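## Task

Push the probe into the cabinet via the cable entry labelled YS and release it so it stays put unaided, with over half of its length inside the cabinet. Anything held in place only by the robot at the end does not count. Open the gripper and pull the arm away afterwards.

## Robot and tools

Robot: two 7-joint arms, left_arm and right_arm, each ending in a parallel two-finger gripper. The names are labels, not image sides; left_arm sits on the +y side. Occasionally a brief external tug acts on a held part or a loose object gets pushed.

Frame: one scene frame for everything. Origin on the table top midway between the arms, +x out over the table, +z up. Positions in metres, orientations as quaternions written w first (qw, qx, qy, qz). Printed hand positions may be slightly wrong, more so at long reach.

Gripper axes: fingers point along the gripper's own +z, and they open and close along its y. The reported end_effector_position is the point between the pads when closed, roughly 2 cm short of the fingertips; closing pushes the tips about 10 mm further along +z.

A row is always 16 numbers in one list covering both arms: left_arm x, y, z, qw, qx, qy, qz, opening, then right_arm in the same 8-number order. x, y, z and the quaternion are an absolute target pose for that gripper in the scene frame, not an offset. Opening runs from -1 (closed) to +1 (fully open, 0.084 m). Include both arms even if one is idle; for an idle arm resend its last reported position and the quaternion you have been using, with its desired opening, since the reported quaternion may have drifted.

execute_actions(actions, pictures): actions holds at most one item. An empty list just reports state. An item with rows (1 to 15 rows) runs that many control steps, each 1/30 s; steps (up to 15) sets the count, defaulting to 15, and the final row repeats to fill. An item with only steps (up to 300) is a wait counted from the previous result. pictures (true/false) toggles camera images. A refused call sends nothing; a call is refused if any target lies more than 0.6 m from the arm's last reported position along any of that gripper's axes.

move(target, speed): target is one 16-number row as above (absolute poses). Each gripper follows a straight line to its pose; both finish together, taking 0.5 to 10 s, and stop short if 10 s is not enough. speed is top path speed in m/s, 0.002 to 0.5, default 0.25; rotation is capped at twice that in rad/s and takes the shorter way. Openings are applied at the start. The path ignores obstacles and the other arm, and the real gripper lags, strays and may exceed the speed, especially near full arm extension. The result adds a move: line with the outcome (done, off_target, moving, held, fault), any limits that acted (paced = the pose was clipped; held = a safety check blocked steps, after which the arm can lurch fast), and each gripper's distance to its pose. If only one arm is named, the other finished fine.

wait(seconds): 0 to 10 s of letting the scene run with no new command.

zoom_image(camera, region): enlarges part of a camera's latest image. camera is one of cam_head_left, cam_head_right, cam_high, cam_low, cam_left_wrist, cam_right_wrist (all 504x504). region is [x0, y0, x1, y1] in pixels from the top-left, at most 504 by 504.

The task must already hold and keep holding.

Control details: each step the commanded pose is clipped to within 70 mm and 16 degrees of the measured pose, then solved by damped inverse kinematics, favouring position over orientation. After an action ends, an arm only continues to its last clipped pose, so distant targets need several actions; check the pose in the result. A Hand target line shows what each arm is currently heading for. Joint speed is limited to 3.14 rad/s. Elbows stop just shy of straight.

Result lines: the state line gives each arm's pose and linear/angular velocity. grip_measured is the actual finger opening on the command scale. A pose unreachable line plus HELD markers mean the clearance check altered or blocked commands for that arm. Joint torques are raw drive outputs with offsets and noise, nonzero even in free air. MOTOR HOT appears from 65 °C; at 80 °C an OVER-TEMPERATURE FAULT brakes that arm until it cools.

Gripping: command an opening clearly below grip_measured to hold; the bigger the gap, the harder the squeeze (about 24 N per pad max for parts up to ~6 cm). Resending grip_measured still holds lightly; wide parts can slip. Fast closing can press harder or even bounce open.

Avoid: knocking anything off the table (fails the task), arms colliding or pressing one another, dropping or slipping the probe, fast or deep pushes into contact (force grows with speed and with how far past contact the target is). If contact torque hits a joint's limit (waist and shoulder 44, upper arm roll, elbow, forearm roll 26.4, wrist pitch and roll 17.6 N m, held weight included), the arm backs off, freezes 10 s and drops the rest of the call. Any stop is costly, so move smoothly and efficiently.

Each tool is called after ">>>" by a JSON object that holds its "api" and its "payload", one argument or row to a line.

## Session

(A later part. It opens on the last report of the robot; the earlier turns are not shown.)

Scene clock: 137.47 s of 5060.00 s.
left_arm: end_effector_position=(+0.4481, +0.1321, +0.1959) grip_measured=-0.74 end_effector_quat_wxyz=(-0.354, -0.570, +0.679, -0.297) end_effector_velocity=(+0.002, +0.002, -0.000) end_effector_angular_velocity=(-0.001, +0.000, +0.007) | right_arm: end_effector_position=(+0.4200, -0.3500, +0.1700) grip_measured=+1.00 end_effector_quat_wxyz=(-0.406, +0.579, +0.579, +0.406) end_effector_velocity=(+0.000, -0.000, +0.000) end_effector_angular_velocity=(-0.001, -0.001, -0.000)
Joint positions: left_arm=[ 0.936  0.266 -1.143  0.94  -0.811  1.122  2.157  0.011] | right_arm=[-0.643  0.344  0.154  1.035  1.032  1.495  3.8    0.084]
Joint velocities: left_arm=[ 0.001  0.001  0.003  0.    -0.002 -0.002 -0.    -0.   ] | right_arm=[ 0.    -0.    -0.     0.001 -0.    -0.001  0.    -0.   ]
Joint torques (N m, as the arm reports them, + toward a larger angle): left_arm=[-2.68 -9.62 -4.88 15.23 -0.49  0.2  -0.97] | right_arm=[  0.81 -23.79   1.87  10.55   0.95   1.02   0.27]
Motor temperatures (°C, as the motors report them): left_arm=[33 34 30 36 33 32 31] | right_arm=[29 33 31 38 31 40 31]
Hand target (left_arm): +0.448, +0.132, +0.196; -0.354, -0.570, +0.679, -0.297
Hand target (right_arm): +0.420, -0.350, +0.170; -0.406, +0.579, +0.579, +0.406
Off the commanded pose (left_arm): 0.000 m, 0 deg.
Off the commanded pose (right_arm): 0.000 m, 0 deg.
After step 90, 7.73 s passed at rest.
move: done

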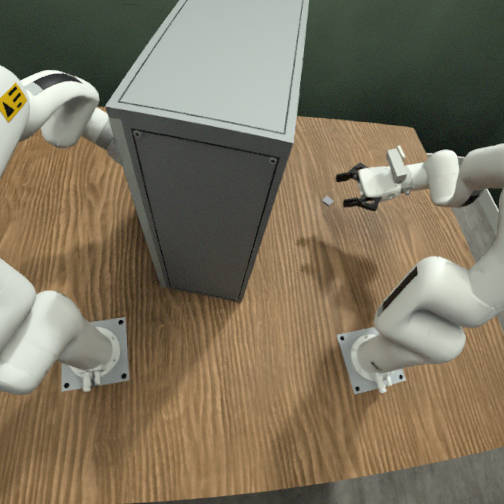

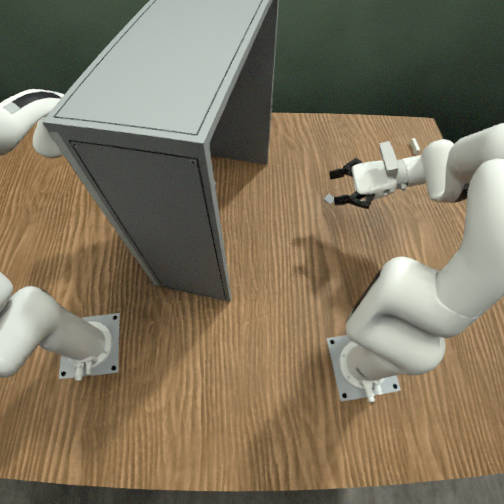

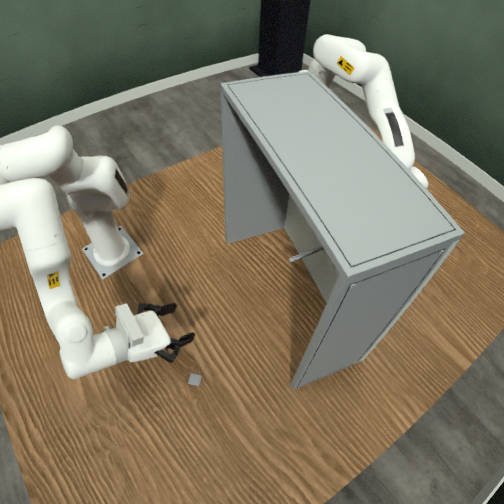

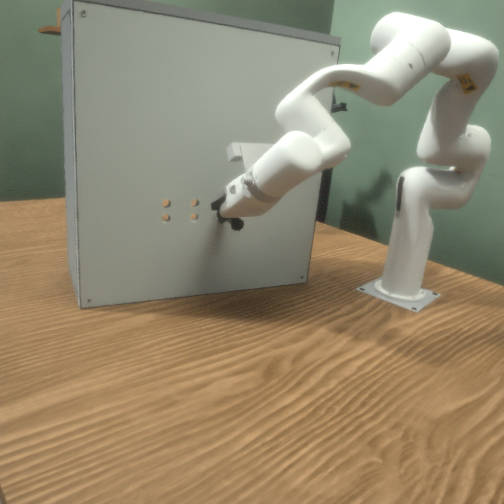

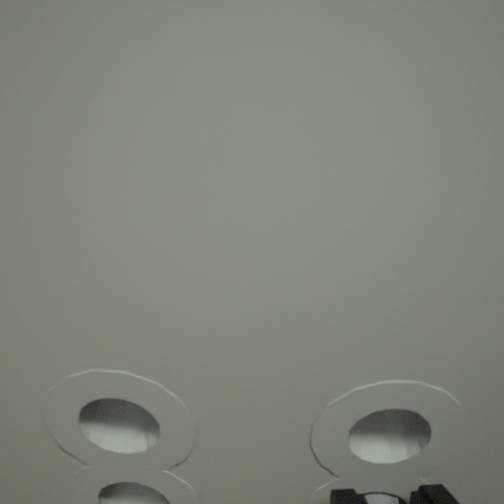

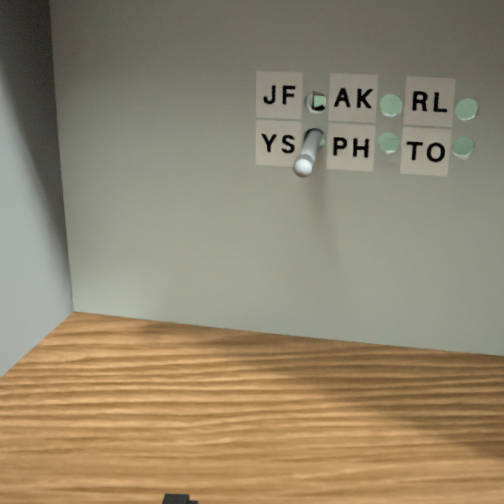

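Regrasp further back.

>>> {"api": "move", "payload": {
  "target": [0.448,0.132,0.196,0.354,0.570,-0.679,0.297,-0.2,0.42,-0.35,0.17,-0.406,0.579,0.579,0.406,1]
}}

>>> {"api": "move", "payload": {
  "target": [0.454,0.166,0.194,0.354,0.570,-0.679,0.297,-0.2,0.42,-0.35,0.17,-0.406,0.579,0.579,0.406,1],
  "speed": 0.04
}}

>>> {"api": "move", "payload": {
  "target": [0.454,0.166,0.194,0.354,0.570,-0.679,0.297,-1,0.42,-0.35,0.17,-0.406,0.579,0.579,0.406,1]
}}

Scene clock: 145.17 s of 5060.00 s.
left_arm: end_effector_position=(+0.4480, +0.1320, +0.1960) grip_measured=-0.21 end_effector_quat_wxyz=(-0.354, -0.570, +0.679, -0.297) end_effector_velocity=(+0.000, +0.001, +0.000) end_effector_angular_velocity=(-0.002, +0.000, +0.001) | right_arm: end_effector_position=(+0.4200, -0.3500, +0.1700) grip_measured=+1.00 end_effector_quat_wxyz=(-0.406, +0.579, +0.579, +0.406) end_effector_velocity=(+0.000, -0.000, -0.000) end_effector_angular_velocity=(-0.000, -0.000, -0.001)
Joint positions: left_arm=[ 0.936  0.265 -1.144  0.94  -0.811  1.123  2.157  0.035] | right_arm=[-0.643  0.344  0.154  1.035  1.032  1.495  3.8    0.084]
Joint velocities: left_arm=[ 0.     0.003  0.001  0.001  0.001  0.    -0.     0.   ] | right_arm=[-0.    -0.    -0.001  0.    -0.    -0.    -0.    -0.   ]
Joint torques (N m, as the arm reports them, + toward a larger angle): left_arm=[-2.59 -9.86 -4.89 15.16 -0.47  0.15 -1.05] | right_arm=[  0.51 -23.62   1.84  10.61   1.02   1.08   0.3 ]
Motor temperatures (°C, as the motors report them): left_arm=[33 34 30 36 33 32 31] | right_arm=[29 33 31 38 31 40 31]
Hand target (left_arm): +0.448, +0.132, +0.196; -0.354, -0.570, +0.679, -0.297
Hand target (right_arm): +0.420, -0.350, +0.170; -0.406, +0.579, +0.579, +0.406
Off the commanded pose (left_arm): 0.000 m, 0 deg.
Off the commanded pose (right_arm): 0.000 m, 0 deg.
After step 90, 4.00 s passed at rest.
move: done

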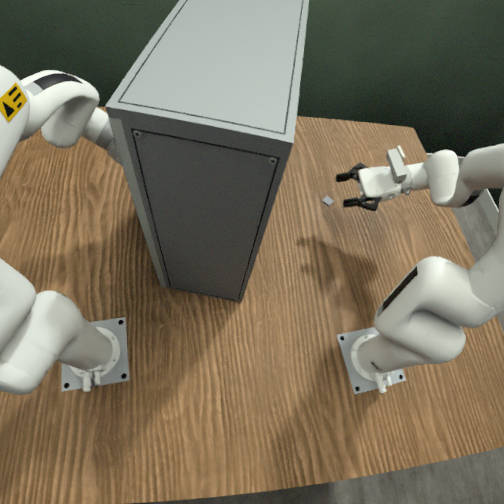

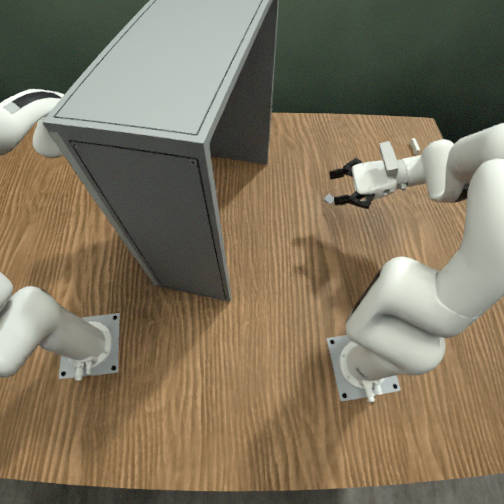

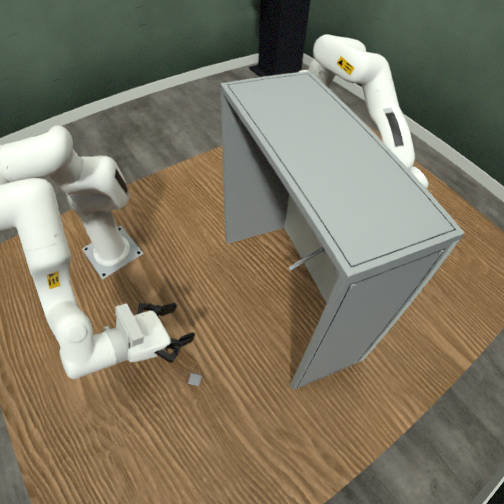

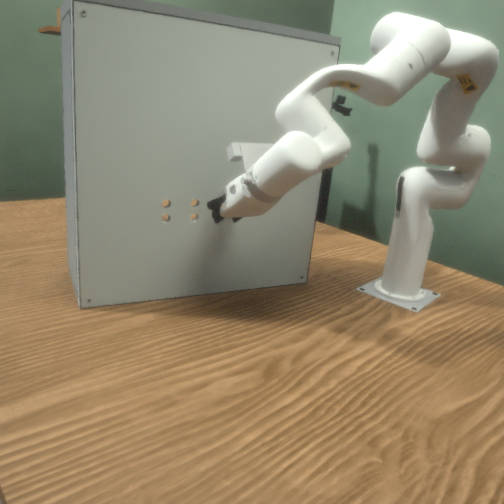

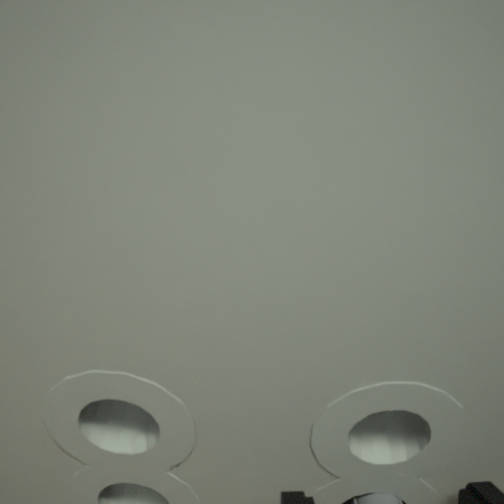

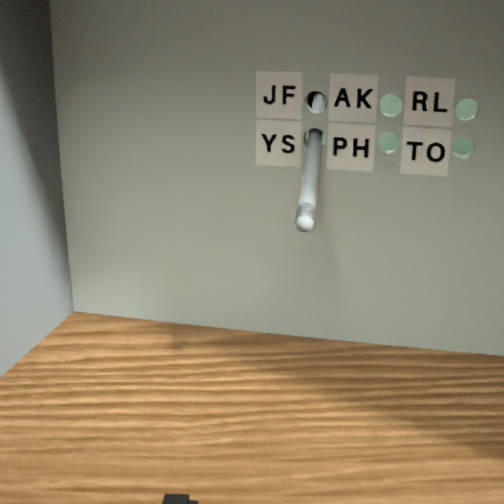

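Scene clock: 146.33 s of 5060.00 s.
left_arm: end_effector_position=(+0.4539, +0.1658, +0.1941) grip_measured=-0.21 end_effector_quat_wxyz=(-0.354, -0.570, +0.679, -0.297) end_effector_velocity=(+0.000, -0.001, +0.001) end_effector_angular_velocity=(-0.000, -0.001, -0.003) | right_arm: end_effector_position=(+0.4200, -0.3500, +0.1700) grip_measured=+1.00 end_effector_quat_wxyz=(-0.406, +0.579, +0.579, +0.406) end_effector_velocity=(+0.000, -0.000, -0.000) end_effector_angular_velocity=(-0.001, -0.000, +0.000)
Joint positions: left_arm=[ 0.965  0.296 -1.099  0.971 -0.748  1.17   2.17   0.035] | right_arm=[-0.643  0.344  0.154  1.035  1.032  1.495  3.8    0.084]
Joint velocities: left_arm=[-0.001 -0.    -0.001  0.002  0.001  0.002  0.     0.   ] | right_arm=[ 0.    -0.    -0.001  0.001 -0.001  0.    -0.    -0.   ]
Joint torques (N m, as the arm reports them, + toward a larger angle): left_arm=[ -2.73 -10.75  -5.29  14.8   -0.43   0.16  -1.04] | right_arm=[  0.5  -23.68   1.96  10.55   1.17   0.97   0.35]
Motor temperatures (°C, as the motors report them): left_arm=[33 34 30 36 33 32 31] | right_arm=[29 33 31 38 31 40 31]
Hand target (left_arm): +0.454, +0.166, +0.194; -0.354, -0.570, +0.679, -0.297
Hand target (right_arm): +0.420, -0.350, +0.170; -0.406, +0.579, +0.579, +0.406
Off the commanded pose (left_arm): 0.000 m, 0 deg.
Off the commanded pose (right_arm): 0.000 m, 0 deg.
move: done

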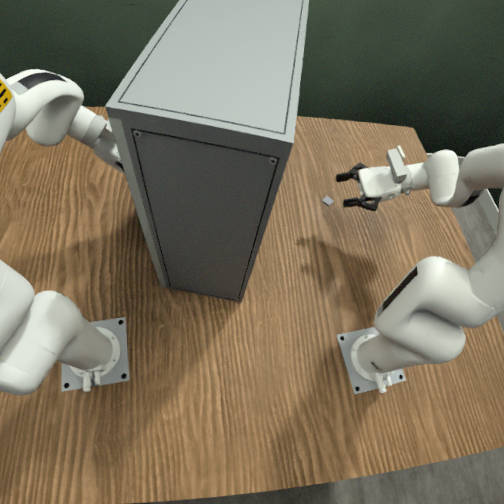

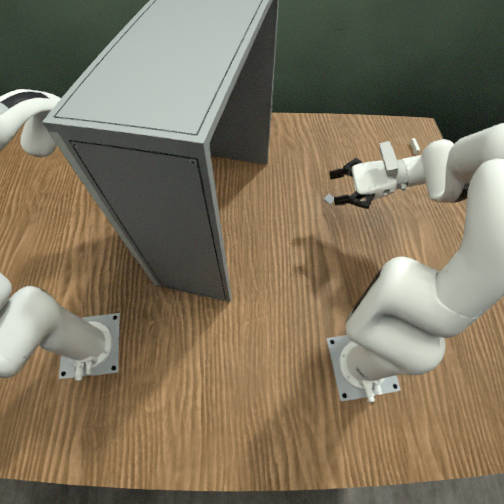

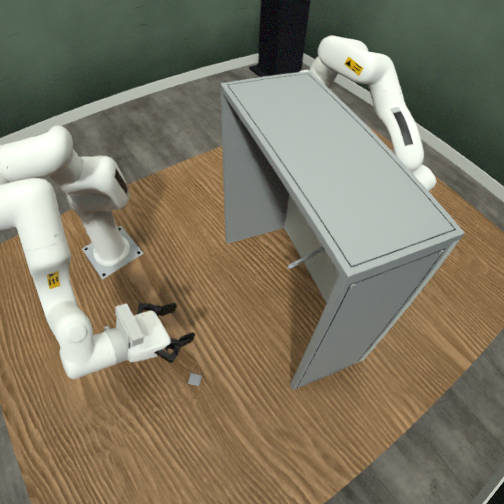

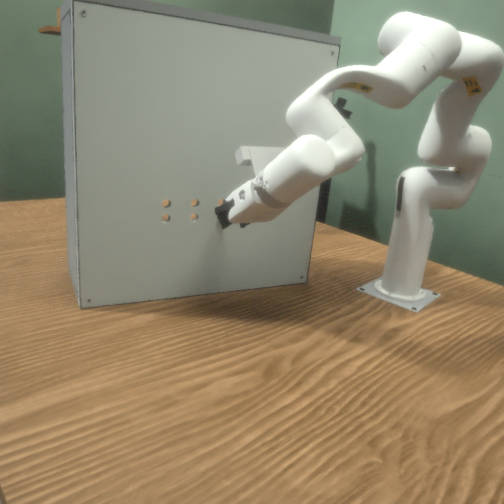

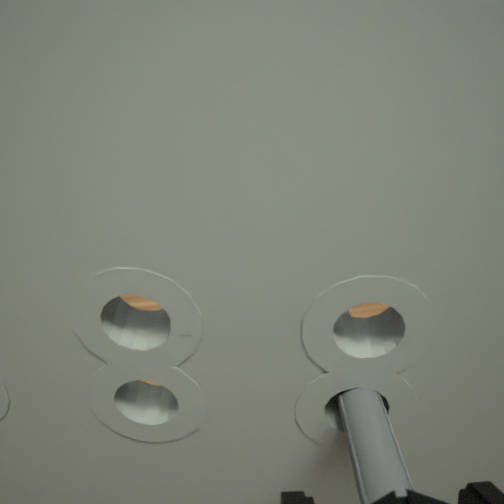

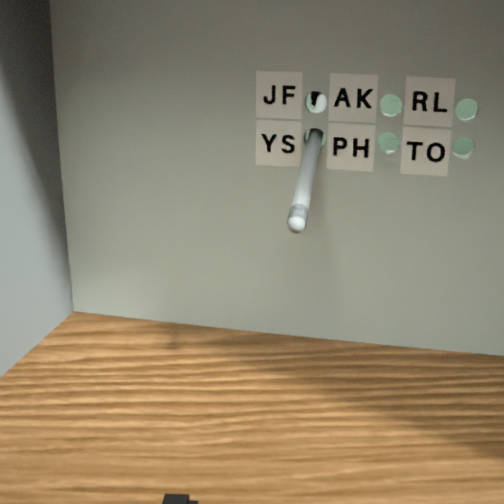

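Scene clock: 147.03 s of 5060.00 s.
left_arm: end_effector_position=(+0.4540, +0.1660, +0.1940) grip_measured=-0.48 end_effector_quat_wxyz=(-0.354, -0.570, +0.679, -0.297) end_effector_velocity=(-0.000, -0.000, +0.000) end_effector_angular_velocity=(-0.000, -0.000, -0.001) | right_arm: end_effector_position=(+0.4200, -0.3500, +0.1700) grip_measured=+1.00 end_effector_quat_wxyz=(-0.406, +0.579, +0.579, +0.406) end_effector_velocity=(+0.000, -0.000, -0.000) end_effector_angular_velocity=(-0.001, -0.000, -0.000)
Joint positions: left_arm=[ 0.965  0.297 -1.099  0.971 -0.748  1.17   2.17   0.023] | right_arm=[-0.643  0.344  0.154  1.035  1.032  1.495  3.8    0.084]
Joint velocities: left_arm=[ 0.     0.001 -0.001  0.     0.    -0.     0.    -0.   ] | right_arm=[ 0.    -0.    -0.001 -0.    -0.    -0.001 -0.    -0.   ]
Joint torques (N m, as the arm reports them, + toward a larger angle): left_arm=[ -2.4  -11.01  -5.23  15.05  -0.45   0.14  -1.07] | right_arm=[  0.54 -23.85   1.9   10.55   1.05   0.97   0.28]
Motor temperatures (°C, as the motors report them): left_arm=[33 34 30 36 33 32 31] | right_arm=[29 33 31 38 31 40 31]
Hand target (left_arm): +0.454, +0.166, +0.194; -0.354, -0.570, +0.679, -0.297
Hand target (right_arm): +0.420, -0.350, +0.170; -0.406, +0.579, +0.579, +0.406
Off the commanded pose (left_arm): 0.000 m, 0 deg.
Off the commanded pose (right_arm): 0.000 m, 0 deg.
move: done

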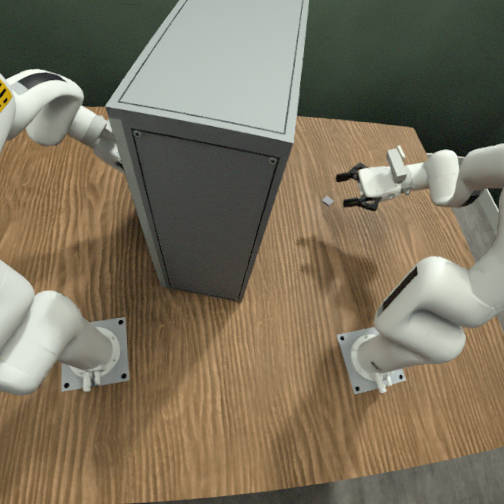

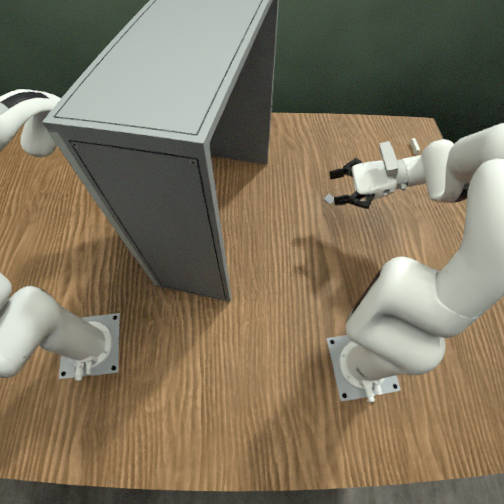

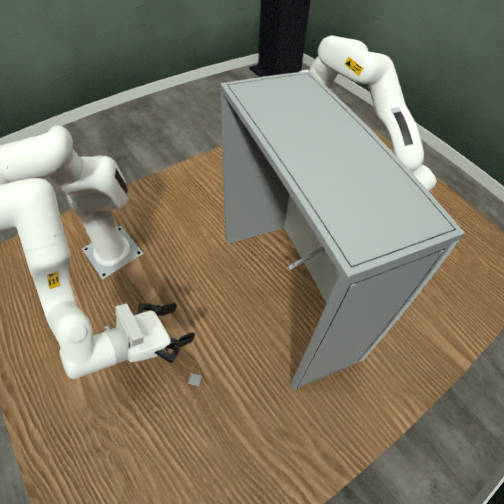

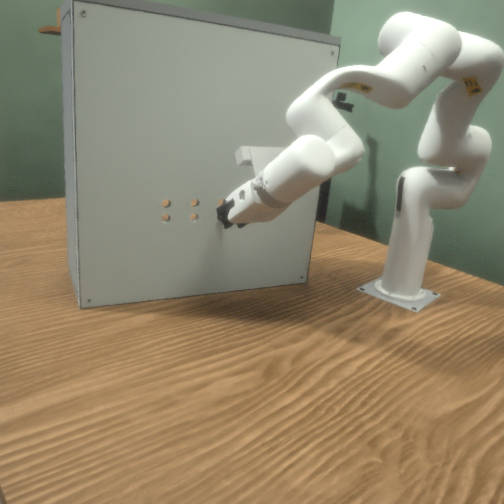

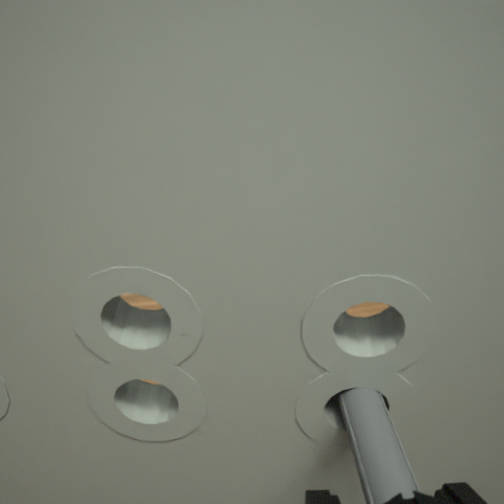

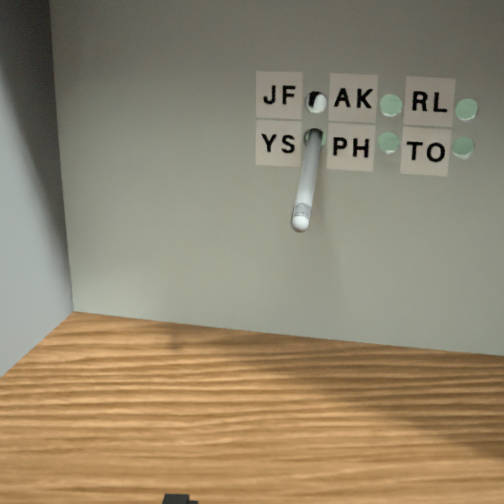

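Holding the head; feed along the rod axis (forward and down).

>>> {"api": "move", "payload": {
  "target": [0.449,0.138,0.186,0.354,0.570,-0.679,0.297,-1,0.42,-0.35,0.17,-0.406,0.579,0.579,0.406,1],
  "speed": 0.015
}}

>>> {"api": "move", "payload": {
  "target": [0.449,0.138,0.186,0.354,0.570,-0.679,0.297,0.6,0.42,-0.35,0.17,-0.406,0.579,0.579,0.406,1]
}}

>>> {"api": "move", "payload": {
  "target": [0.472,0.27,0.2,0.354,0.570,-0.679,0.297,0.6,0.42,-0.35,0.17,-0.406,0.579,0.579,0.406,1],
  "speed": 0.1
}}

Scene clock: 158.87 s of 5060.00 s.
left_arm: end_effector_position=(+0.4494, +0.1390, +0.1858) grip_measured=-0.48 end_effector_quat_wxyz=(-0.353, -0.571, +0.679, -0.297) end_effector_velocity=(+0.001, -0.001, +0.001) end_effector_angular_velocity=(-0.001, -0.002, +0.001) | right_arm: end_effector_position=(+0.4200, -0.3500, +0.1700) grip_measured=+1.00 end_effector_quat_wxyz=(-0.406, +0.579, +0.579, +0.406) end_effector_velocity=(-0.000, +0.001, +0.000) end_effector_angular_velocity=(-0.000, +0.001, +0.004)
Joint positions: left_arm=[ 0.924  0.298 -1.121  0.936 -0.787  1.101  2.167  0.023] | right_arm=[-0.643  0.344  0.154  1.035  1.032  1.495  3.8    0.084]
Joint velocities: left_arm=[-0.003 -0.     0.     0.001 -0.003 -0.001  0.     0.   ] | right_arm=[-0.     0.     0.003  0.    -0.002  0.     0.001  0.   ]
Joint torques (N m, as the arm reports them, + toward a larger angle): left_arm=[ -8.71  -9.58 -11.6   13.98  -2.21   1.77  -1.06] | right_arm=[  0.6  -23.67   1.91  10.63   0.96   1.03   0.3 ]
Motor temperatures (°C, as the motors report them): left_arm=[33 33 30 36 33 32 31] | right_arm=[29 33 31 38 31 40 31]
Hand target (left_arm): +0.449, +0.138, +0.186; -0.354, -0.570, +0.679, -0.297
Hand target (right_arm): +0.420, -0.350, +0.170; -0.406, +0.579, +0.579, +0.406
Off the commanded pose (left_arm): 0.001 m, 0 deg.
Off the commanded pose (right_arm): 0.000 m, 0 deg.
After step 90, 6.63 s passed at rest.
move: done

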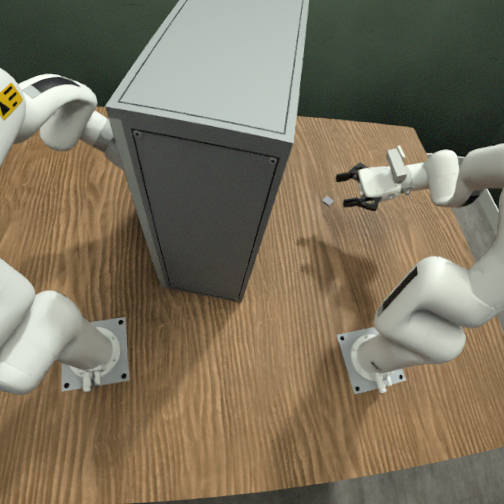

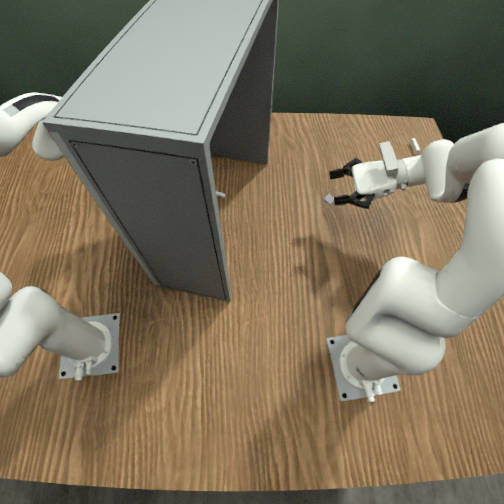

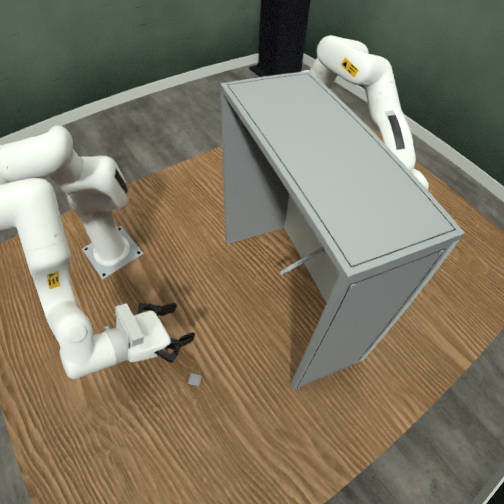

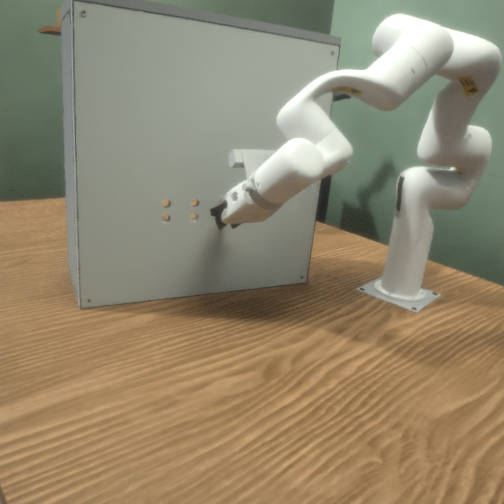

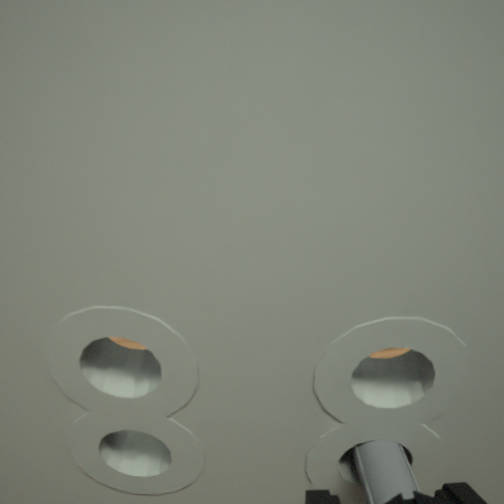

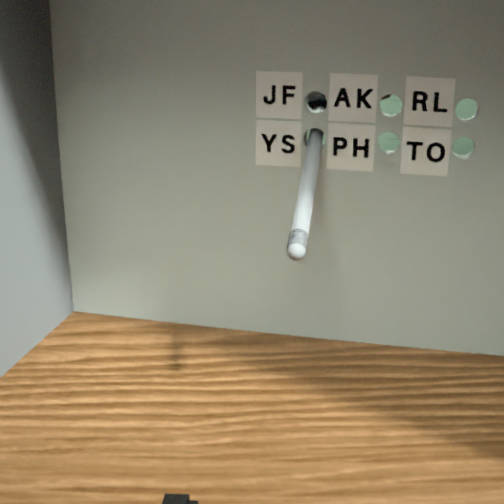

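Scene clock: 159.57 s of 5060.00 s.
left_arm: end_effector_position=(+0.4490, +0.1379, +0.1860) grip_measured=+0.59 end_effector_quat_wxyz=(-0.354, -0.570, +0.679, -0.297) end_effector_velocity=(+0.001, +0.001, +0.000) end_effector_angular_velocity=(+0.001, -0.002, +0.002) | right_arm: end_effector_position=(+0.4200, -0.3500, +0.1700) grip_measured=+1.00 end_effector_quat_wxyz=(-0.406, +0.579, +0.579, +0.406) end_effector_velocity=(-0.000, +0.000, -0.000) end_effector_angular_velocity=(+0.000, +0.000, +0.000)
Joint positions: left_arm=[ 0.924  0.298 -1.123  0.936 -0.787  1.101  2.166  0.069] | right_arm=[-0.643  0.344  0.154  1.035  1.032  1.495  3.8    0.084]
Joint velocities: left_arm=[ 0.001 -0.     0.001  0.001  0.001 -0.001 -0.     0.   ] | right_arm=[ 0. -0.  0. -0. -0. -0. -0.  0.]
Joint torques (N m, as the arm reports them, + toward a larger angle): left_arm=[ -2.56 -10.37  -5.35  14.82  -0.39   0.18  -1.04] | right_arm=[  0.58 -23.65   2.01  10.59   1.05   1.06   0.3 ]
Motor temperatures (°C, as the motors report them): left_arm=[33 33 30 36 33 32 31] | right_arm=[29 33 31 38 31 40 31]
Hand target (left_arm): +0.449, +0.138, +0.186; -0.354, -0.570, +0.679, -0.297
Hand target (right_arm): +0.420, -0.350, +0.170; -0.406, +0.579, +0.579, +0.406
Off the commanded pose (left_arm): 0.000 m, 0 deg.
Off the commanded pose (right_arm): 0.000 m, 0 deg.
move: done

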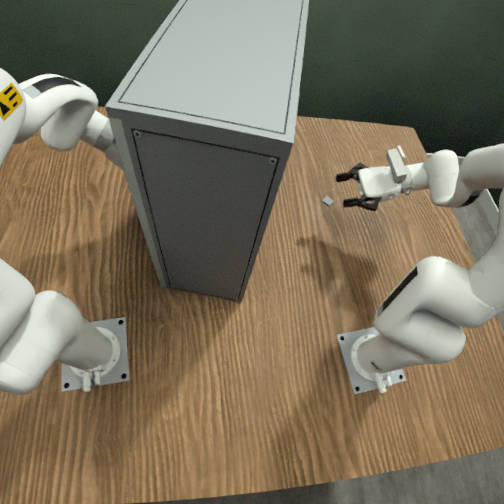

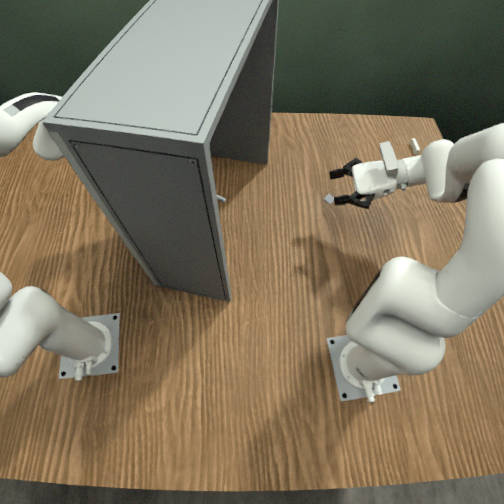

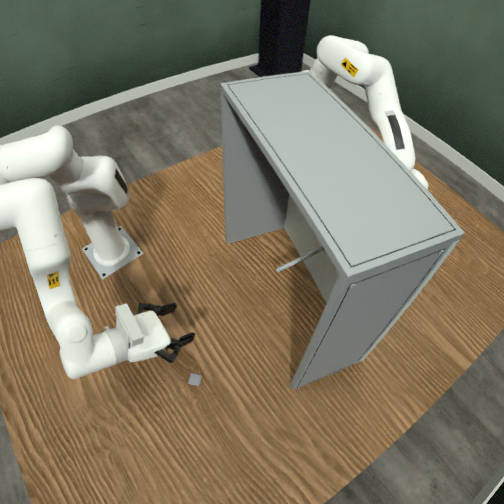

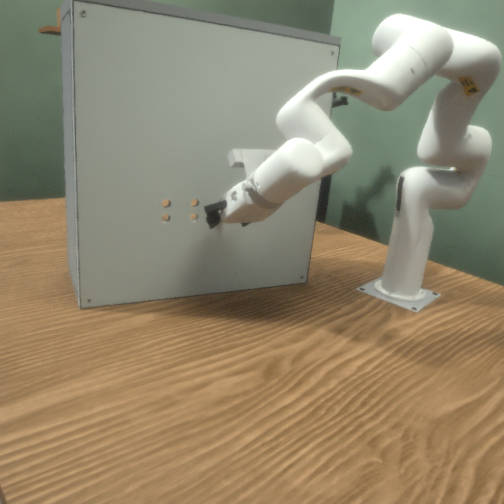

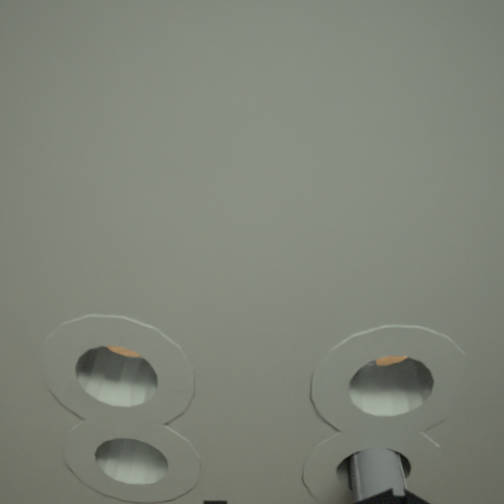

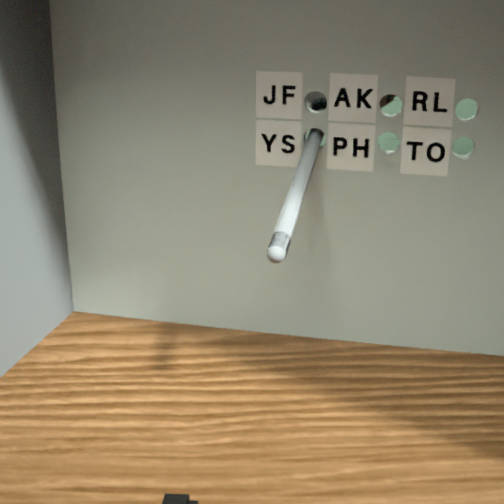

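Scene clock: 161.27 s of 5060.00 s.
left_arm: end_effector_position=(+0.4717, +0.2693, +0.2003) grip_measured=+0.59 end_effector_quat_wxyz=(-0.355, -0.570, +0.679, -0.297) end_effector_velocity=(+0.000, +0.001, +0.000) end_effector_angular_velocity=(+0.001, -0.001, -0.001) | right_arm: end_effector_position=(+0.4200, -0.3500, +0.1700) grip_measured=+1.00 end_effector_quat_wxyz=(-0.406, +0.579, +0.579, +0.406) end_effector_velocity=(-0.000, -0.000, -0.000) end_effector_angular_velocity=(-0.001, +0.001, +0.002)
Joint positions: left_arm=[ 1.031  0.413 -0.974  1.141 -0.56   1.338  2.176  0.069] | right_arm=[-0.643  0.344  0.154  1.035  1.032  1.495  3.8    0.084]
Joint velocities: left_arm=[ 0.     0.001  0.     0.003  0.002  0.002 -0.001  0.   ] | right_arm=[-0.     0.     0.     0.    -0.002  0.001  0.001 -0.   ]
Joint torques (N m, as the arm reports them, + toward a larger angle): left_arm=[ -2.45 -14.73  -6.64  14.8   -0.83   0.1   -1.02] | right_arm=[  0.6  -23.7    1.89  10.61   0.99   1.02   0.32]
Motor temperatures (°C, as the motors report them): left_arm=[33 33 30 36 33 32 31] | right_arm=[29 33 31 38 31 40 31]
Hand target (left_arm): +0.472, +0.270, +0.200; -0.354, -0.570, +0.679, -0.297
Hand target (right_arm): +0.420, -0.350, +0.170; -0.406, +0.579, +0.579, +0.406
Off the commanded pose (left_arm): 0.001 m, 0 deg.
Off the commanded pose (right_arm): 0.000 m, 0 deg.
move: done

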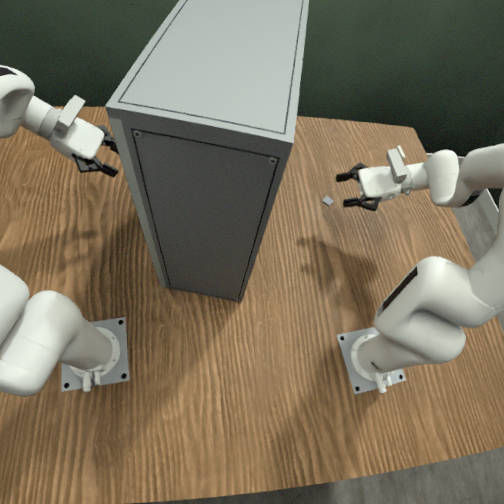

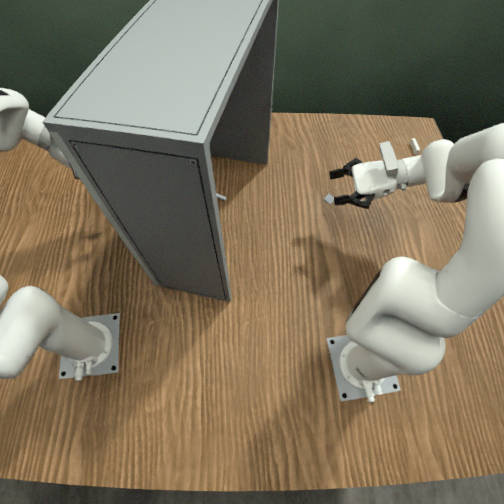

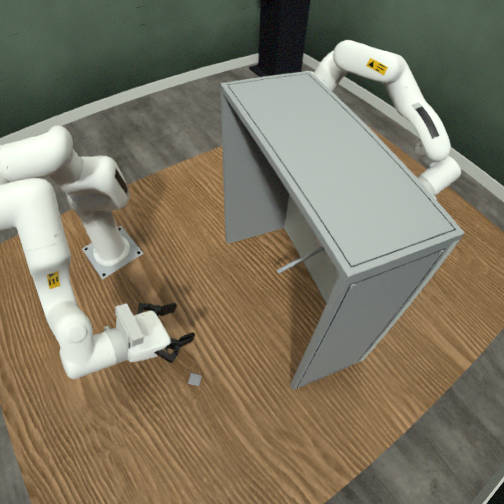

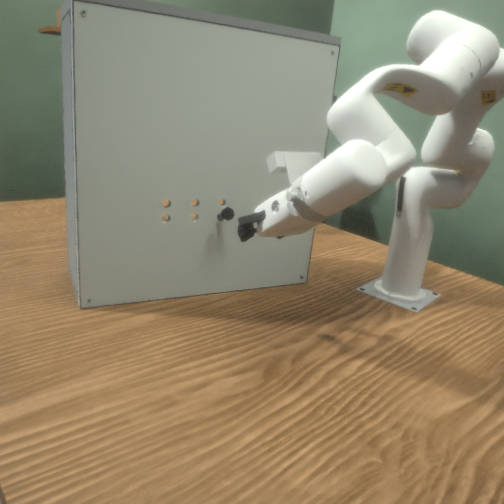

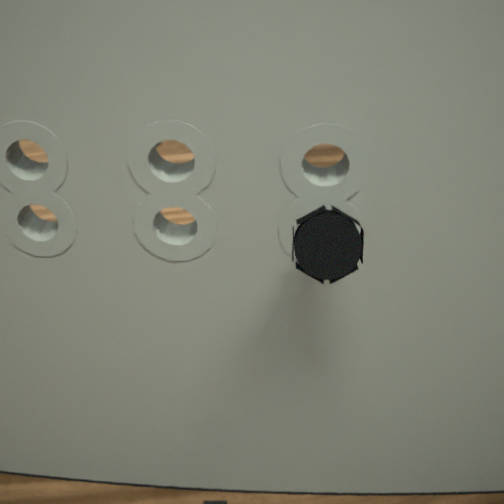

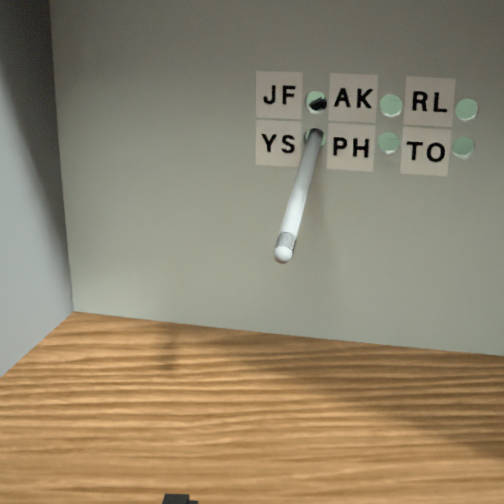

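>>> {"api": "execute_actions", "payload": {
  "actions": []
}}

>>> {"api": "finished_scene", "payload": {
  "scene": 2
}}

Scene clock: 168.93 s of 5060.00 s.
left_arm: end_effector_position=(+0.4719, +0.2699, +0.2003) grip_measured=+0.59 end_effector_quat_wxyz=(-0.354, -0.570, +0.679, -0.297) end_effector_velocity=(+0.000, +0.001, +0.000) end_effector_angular_velocity=(+0.001, -0.000, +0.001) | right_arm: end_effector_position=(+0.4200, -0.3500, +0.1700) grip_measured=+1.00 end_effector_quat_wxyz=(-0.406, +0.579, +0.579, +0.406) end_effector_velocity=(+0.000, -0.000, -0.000) end_effector_angular_velocity=(-0.001, -0.000, -0.001)
Joint positions: left_arm=[ 1.031  0.413 -0.973  1.141 -0.56   1.338  2.176  0.069] | right_arm=[-0.643  0.344  0.154  1.035  1.032  1.495  3.8    0.084]
Joint velocities: left_arm=[-0.    -0.001  0.001  0.001  0.     0.    -0.     0.   ] | right_arm=[ 0.    -0.    -0.    -0.    -0.    -0.001 -0.    -0.   ]
Joint torques (N m, as the arm reports them, + toward a larger angle): left_arm=[ -2.52 -14.9   -6.83  14.42  -0.75   0.24  -1.05] | right_arm=[  0.61 -23.74   1.91  10.57   1.06   0.99   0.31]
Motor temperatures (°C, as the motors report them): left_arm=[33 34 30 36 33 32 31] | right_arm=[29 33 31 38 31 40 31]
Hand target (left_arm): +0.472, +0.270, +0.200; -0.354, -0.570, +0.679, -0.297
Hand target (right_arm): +0.420, -0.350, +0.170; -0.406, +0.579, +0.579, +0.406
Off the commanded pose (left_arm): 0.000 m, 0 deg.
Off the commanded pose (right_arm): 0.000 m, 0 deg.
Steps of this call (steps 1 to 90: nothing new was sent; then 4.67 s passed at rest). Readings (end_effector_position):
1: left_arm (+0.4718, +0.2693, +0.2003) | right_arm (+0.4200, -0.3500, +0.1700)
2: left_arm (+0.4718, +0.2694, +0.2003) | right_arm (+0.4200, -0.3500, +0.1700)
4: left_arm (+0.4718, +0.2697, +0.2003) | right_arm (+0.4200, -0.3500, +0.1700)
8: left_arm (+0.4719, +0.2698, +0.2003) | right_arm (+0.4200, -0.3500, +0.1700)
90: the state above

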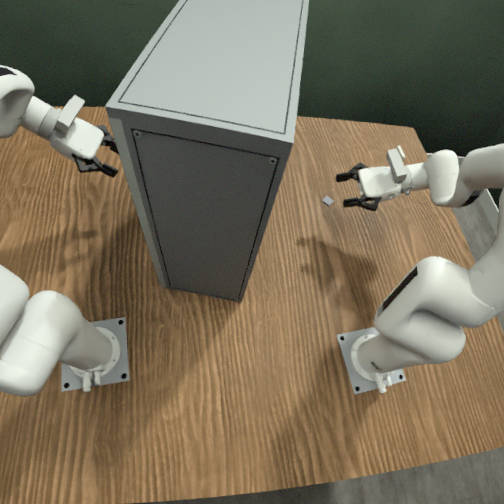

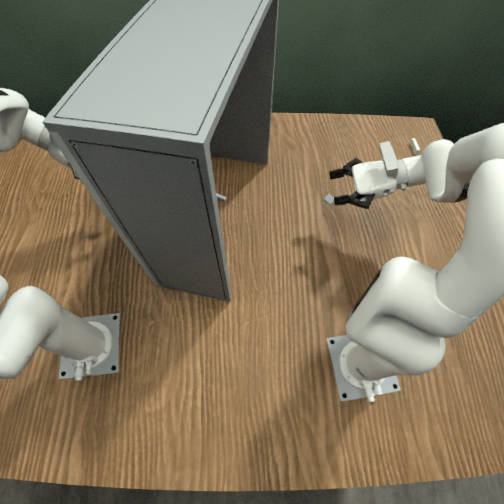

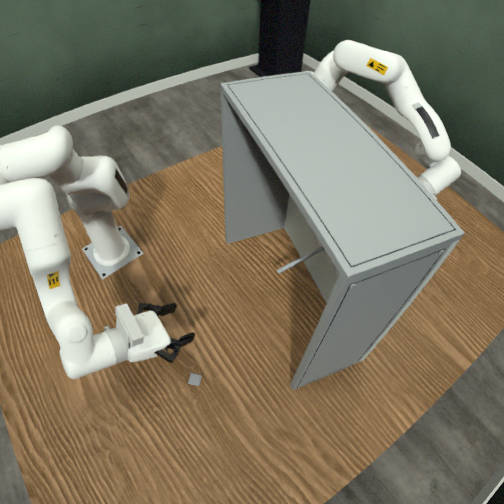

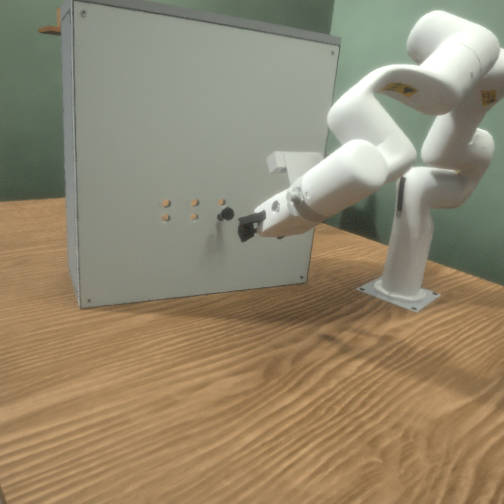

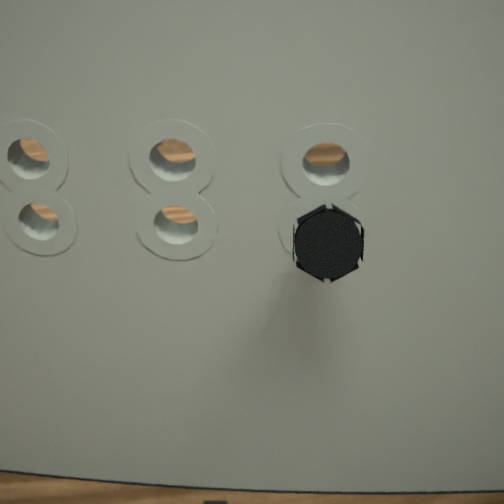

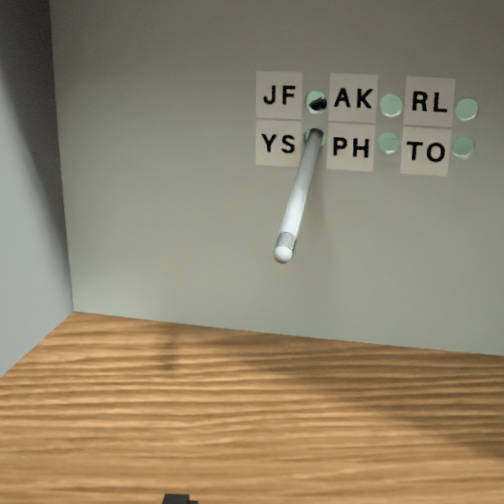

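The scene is finished: the task was done.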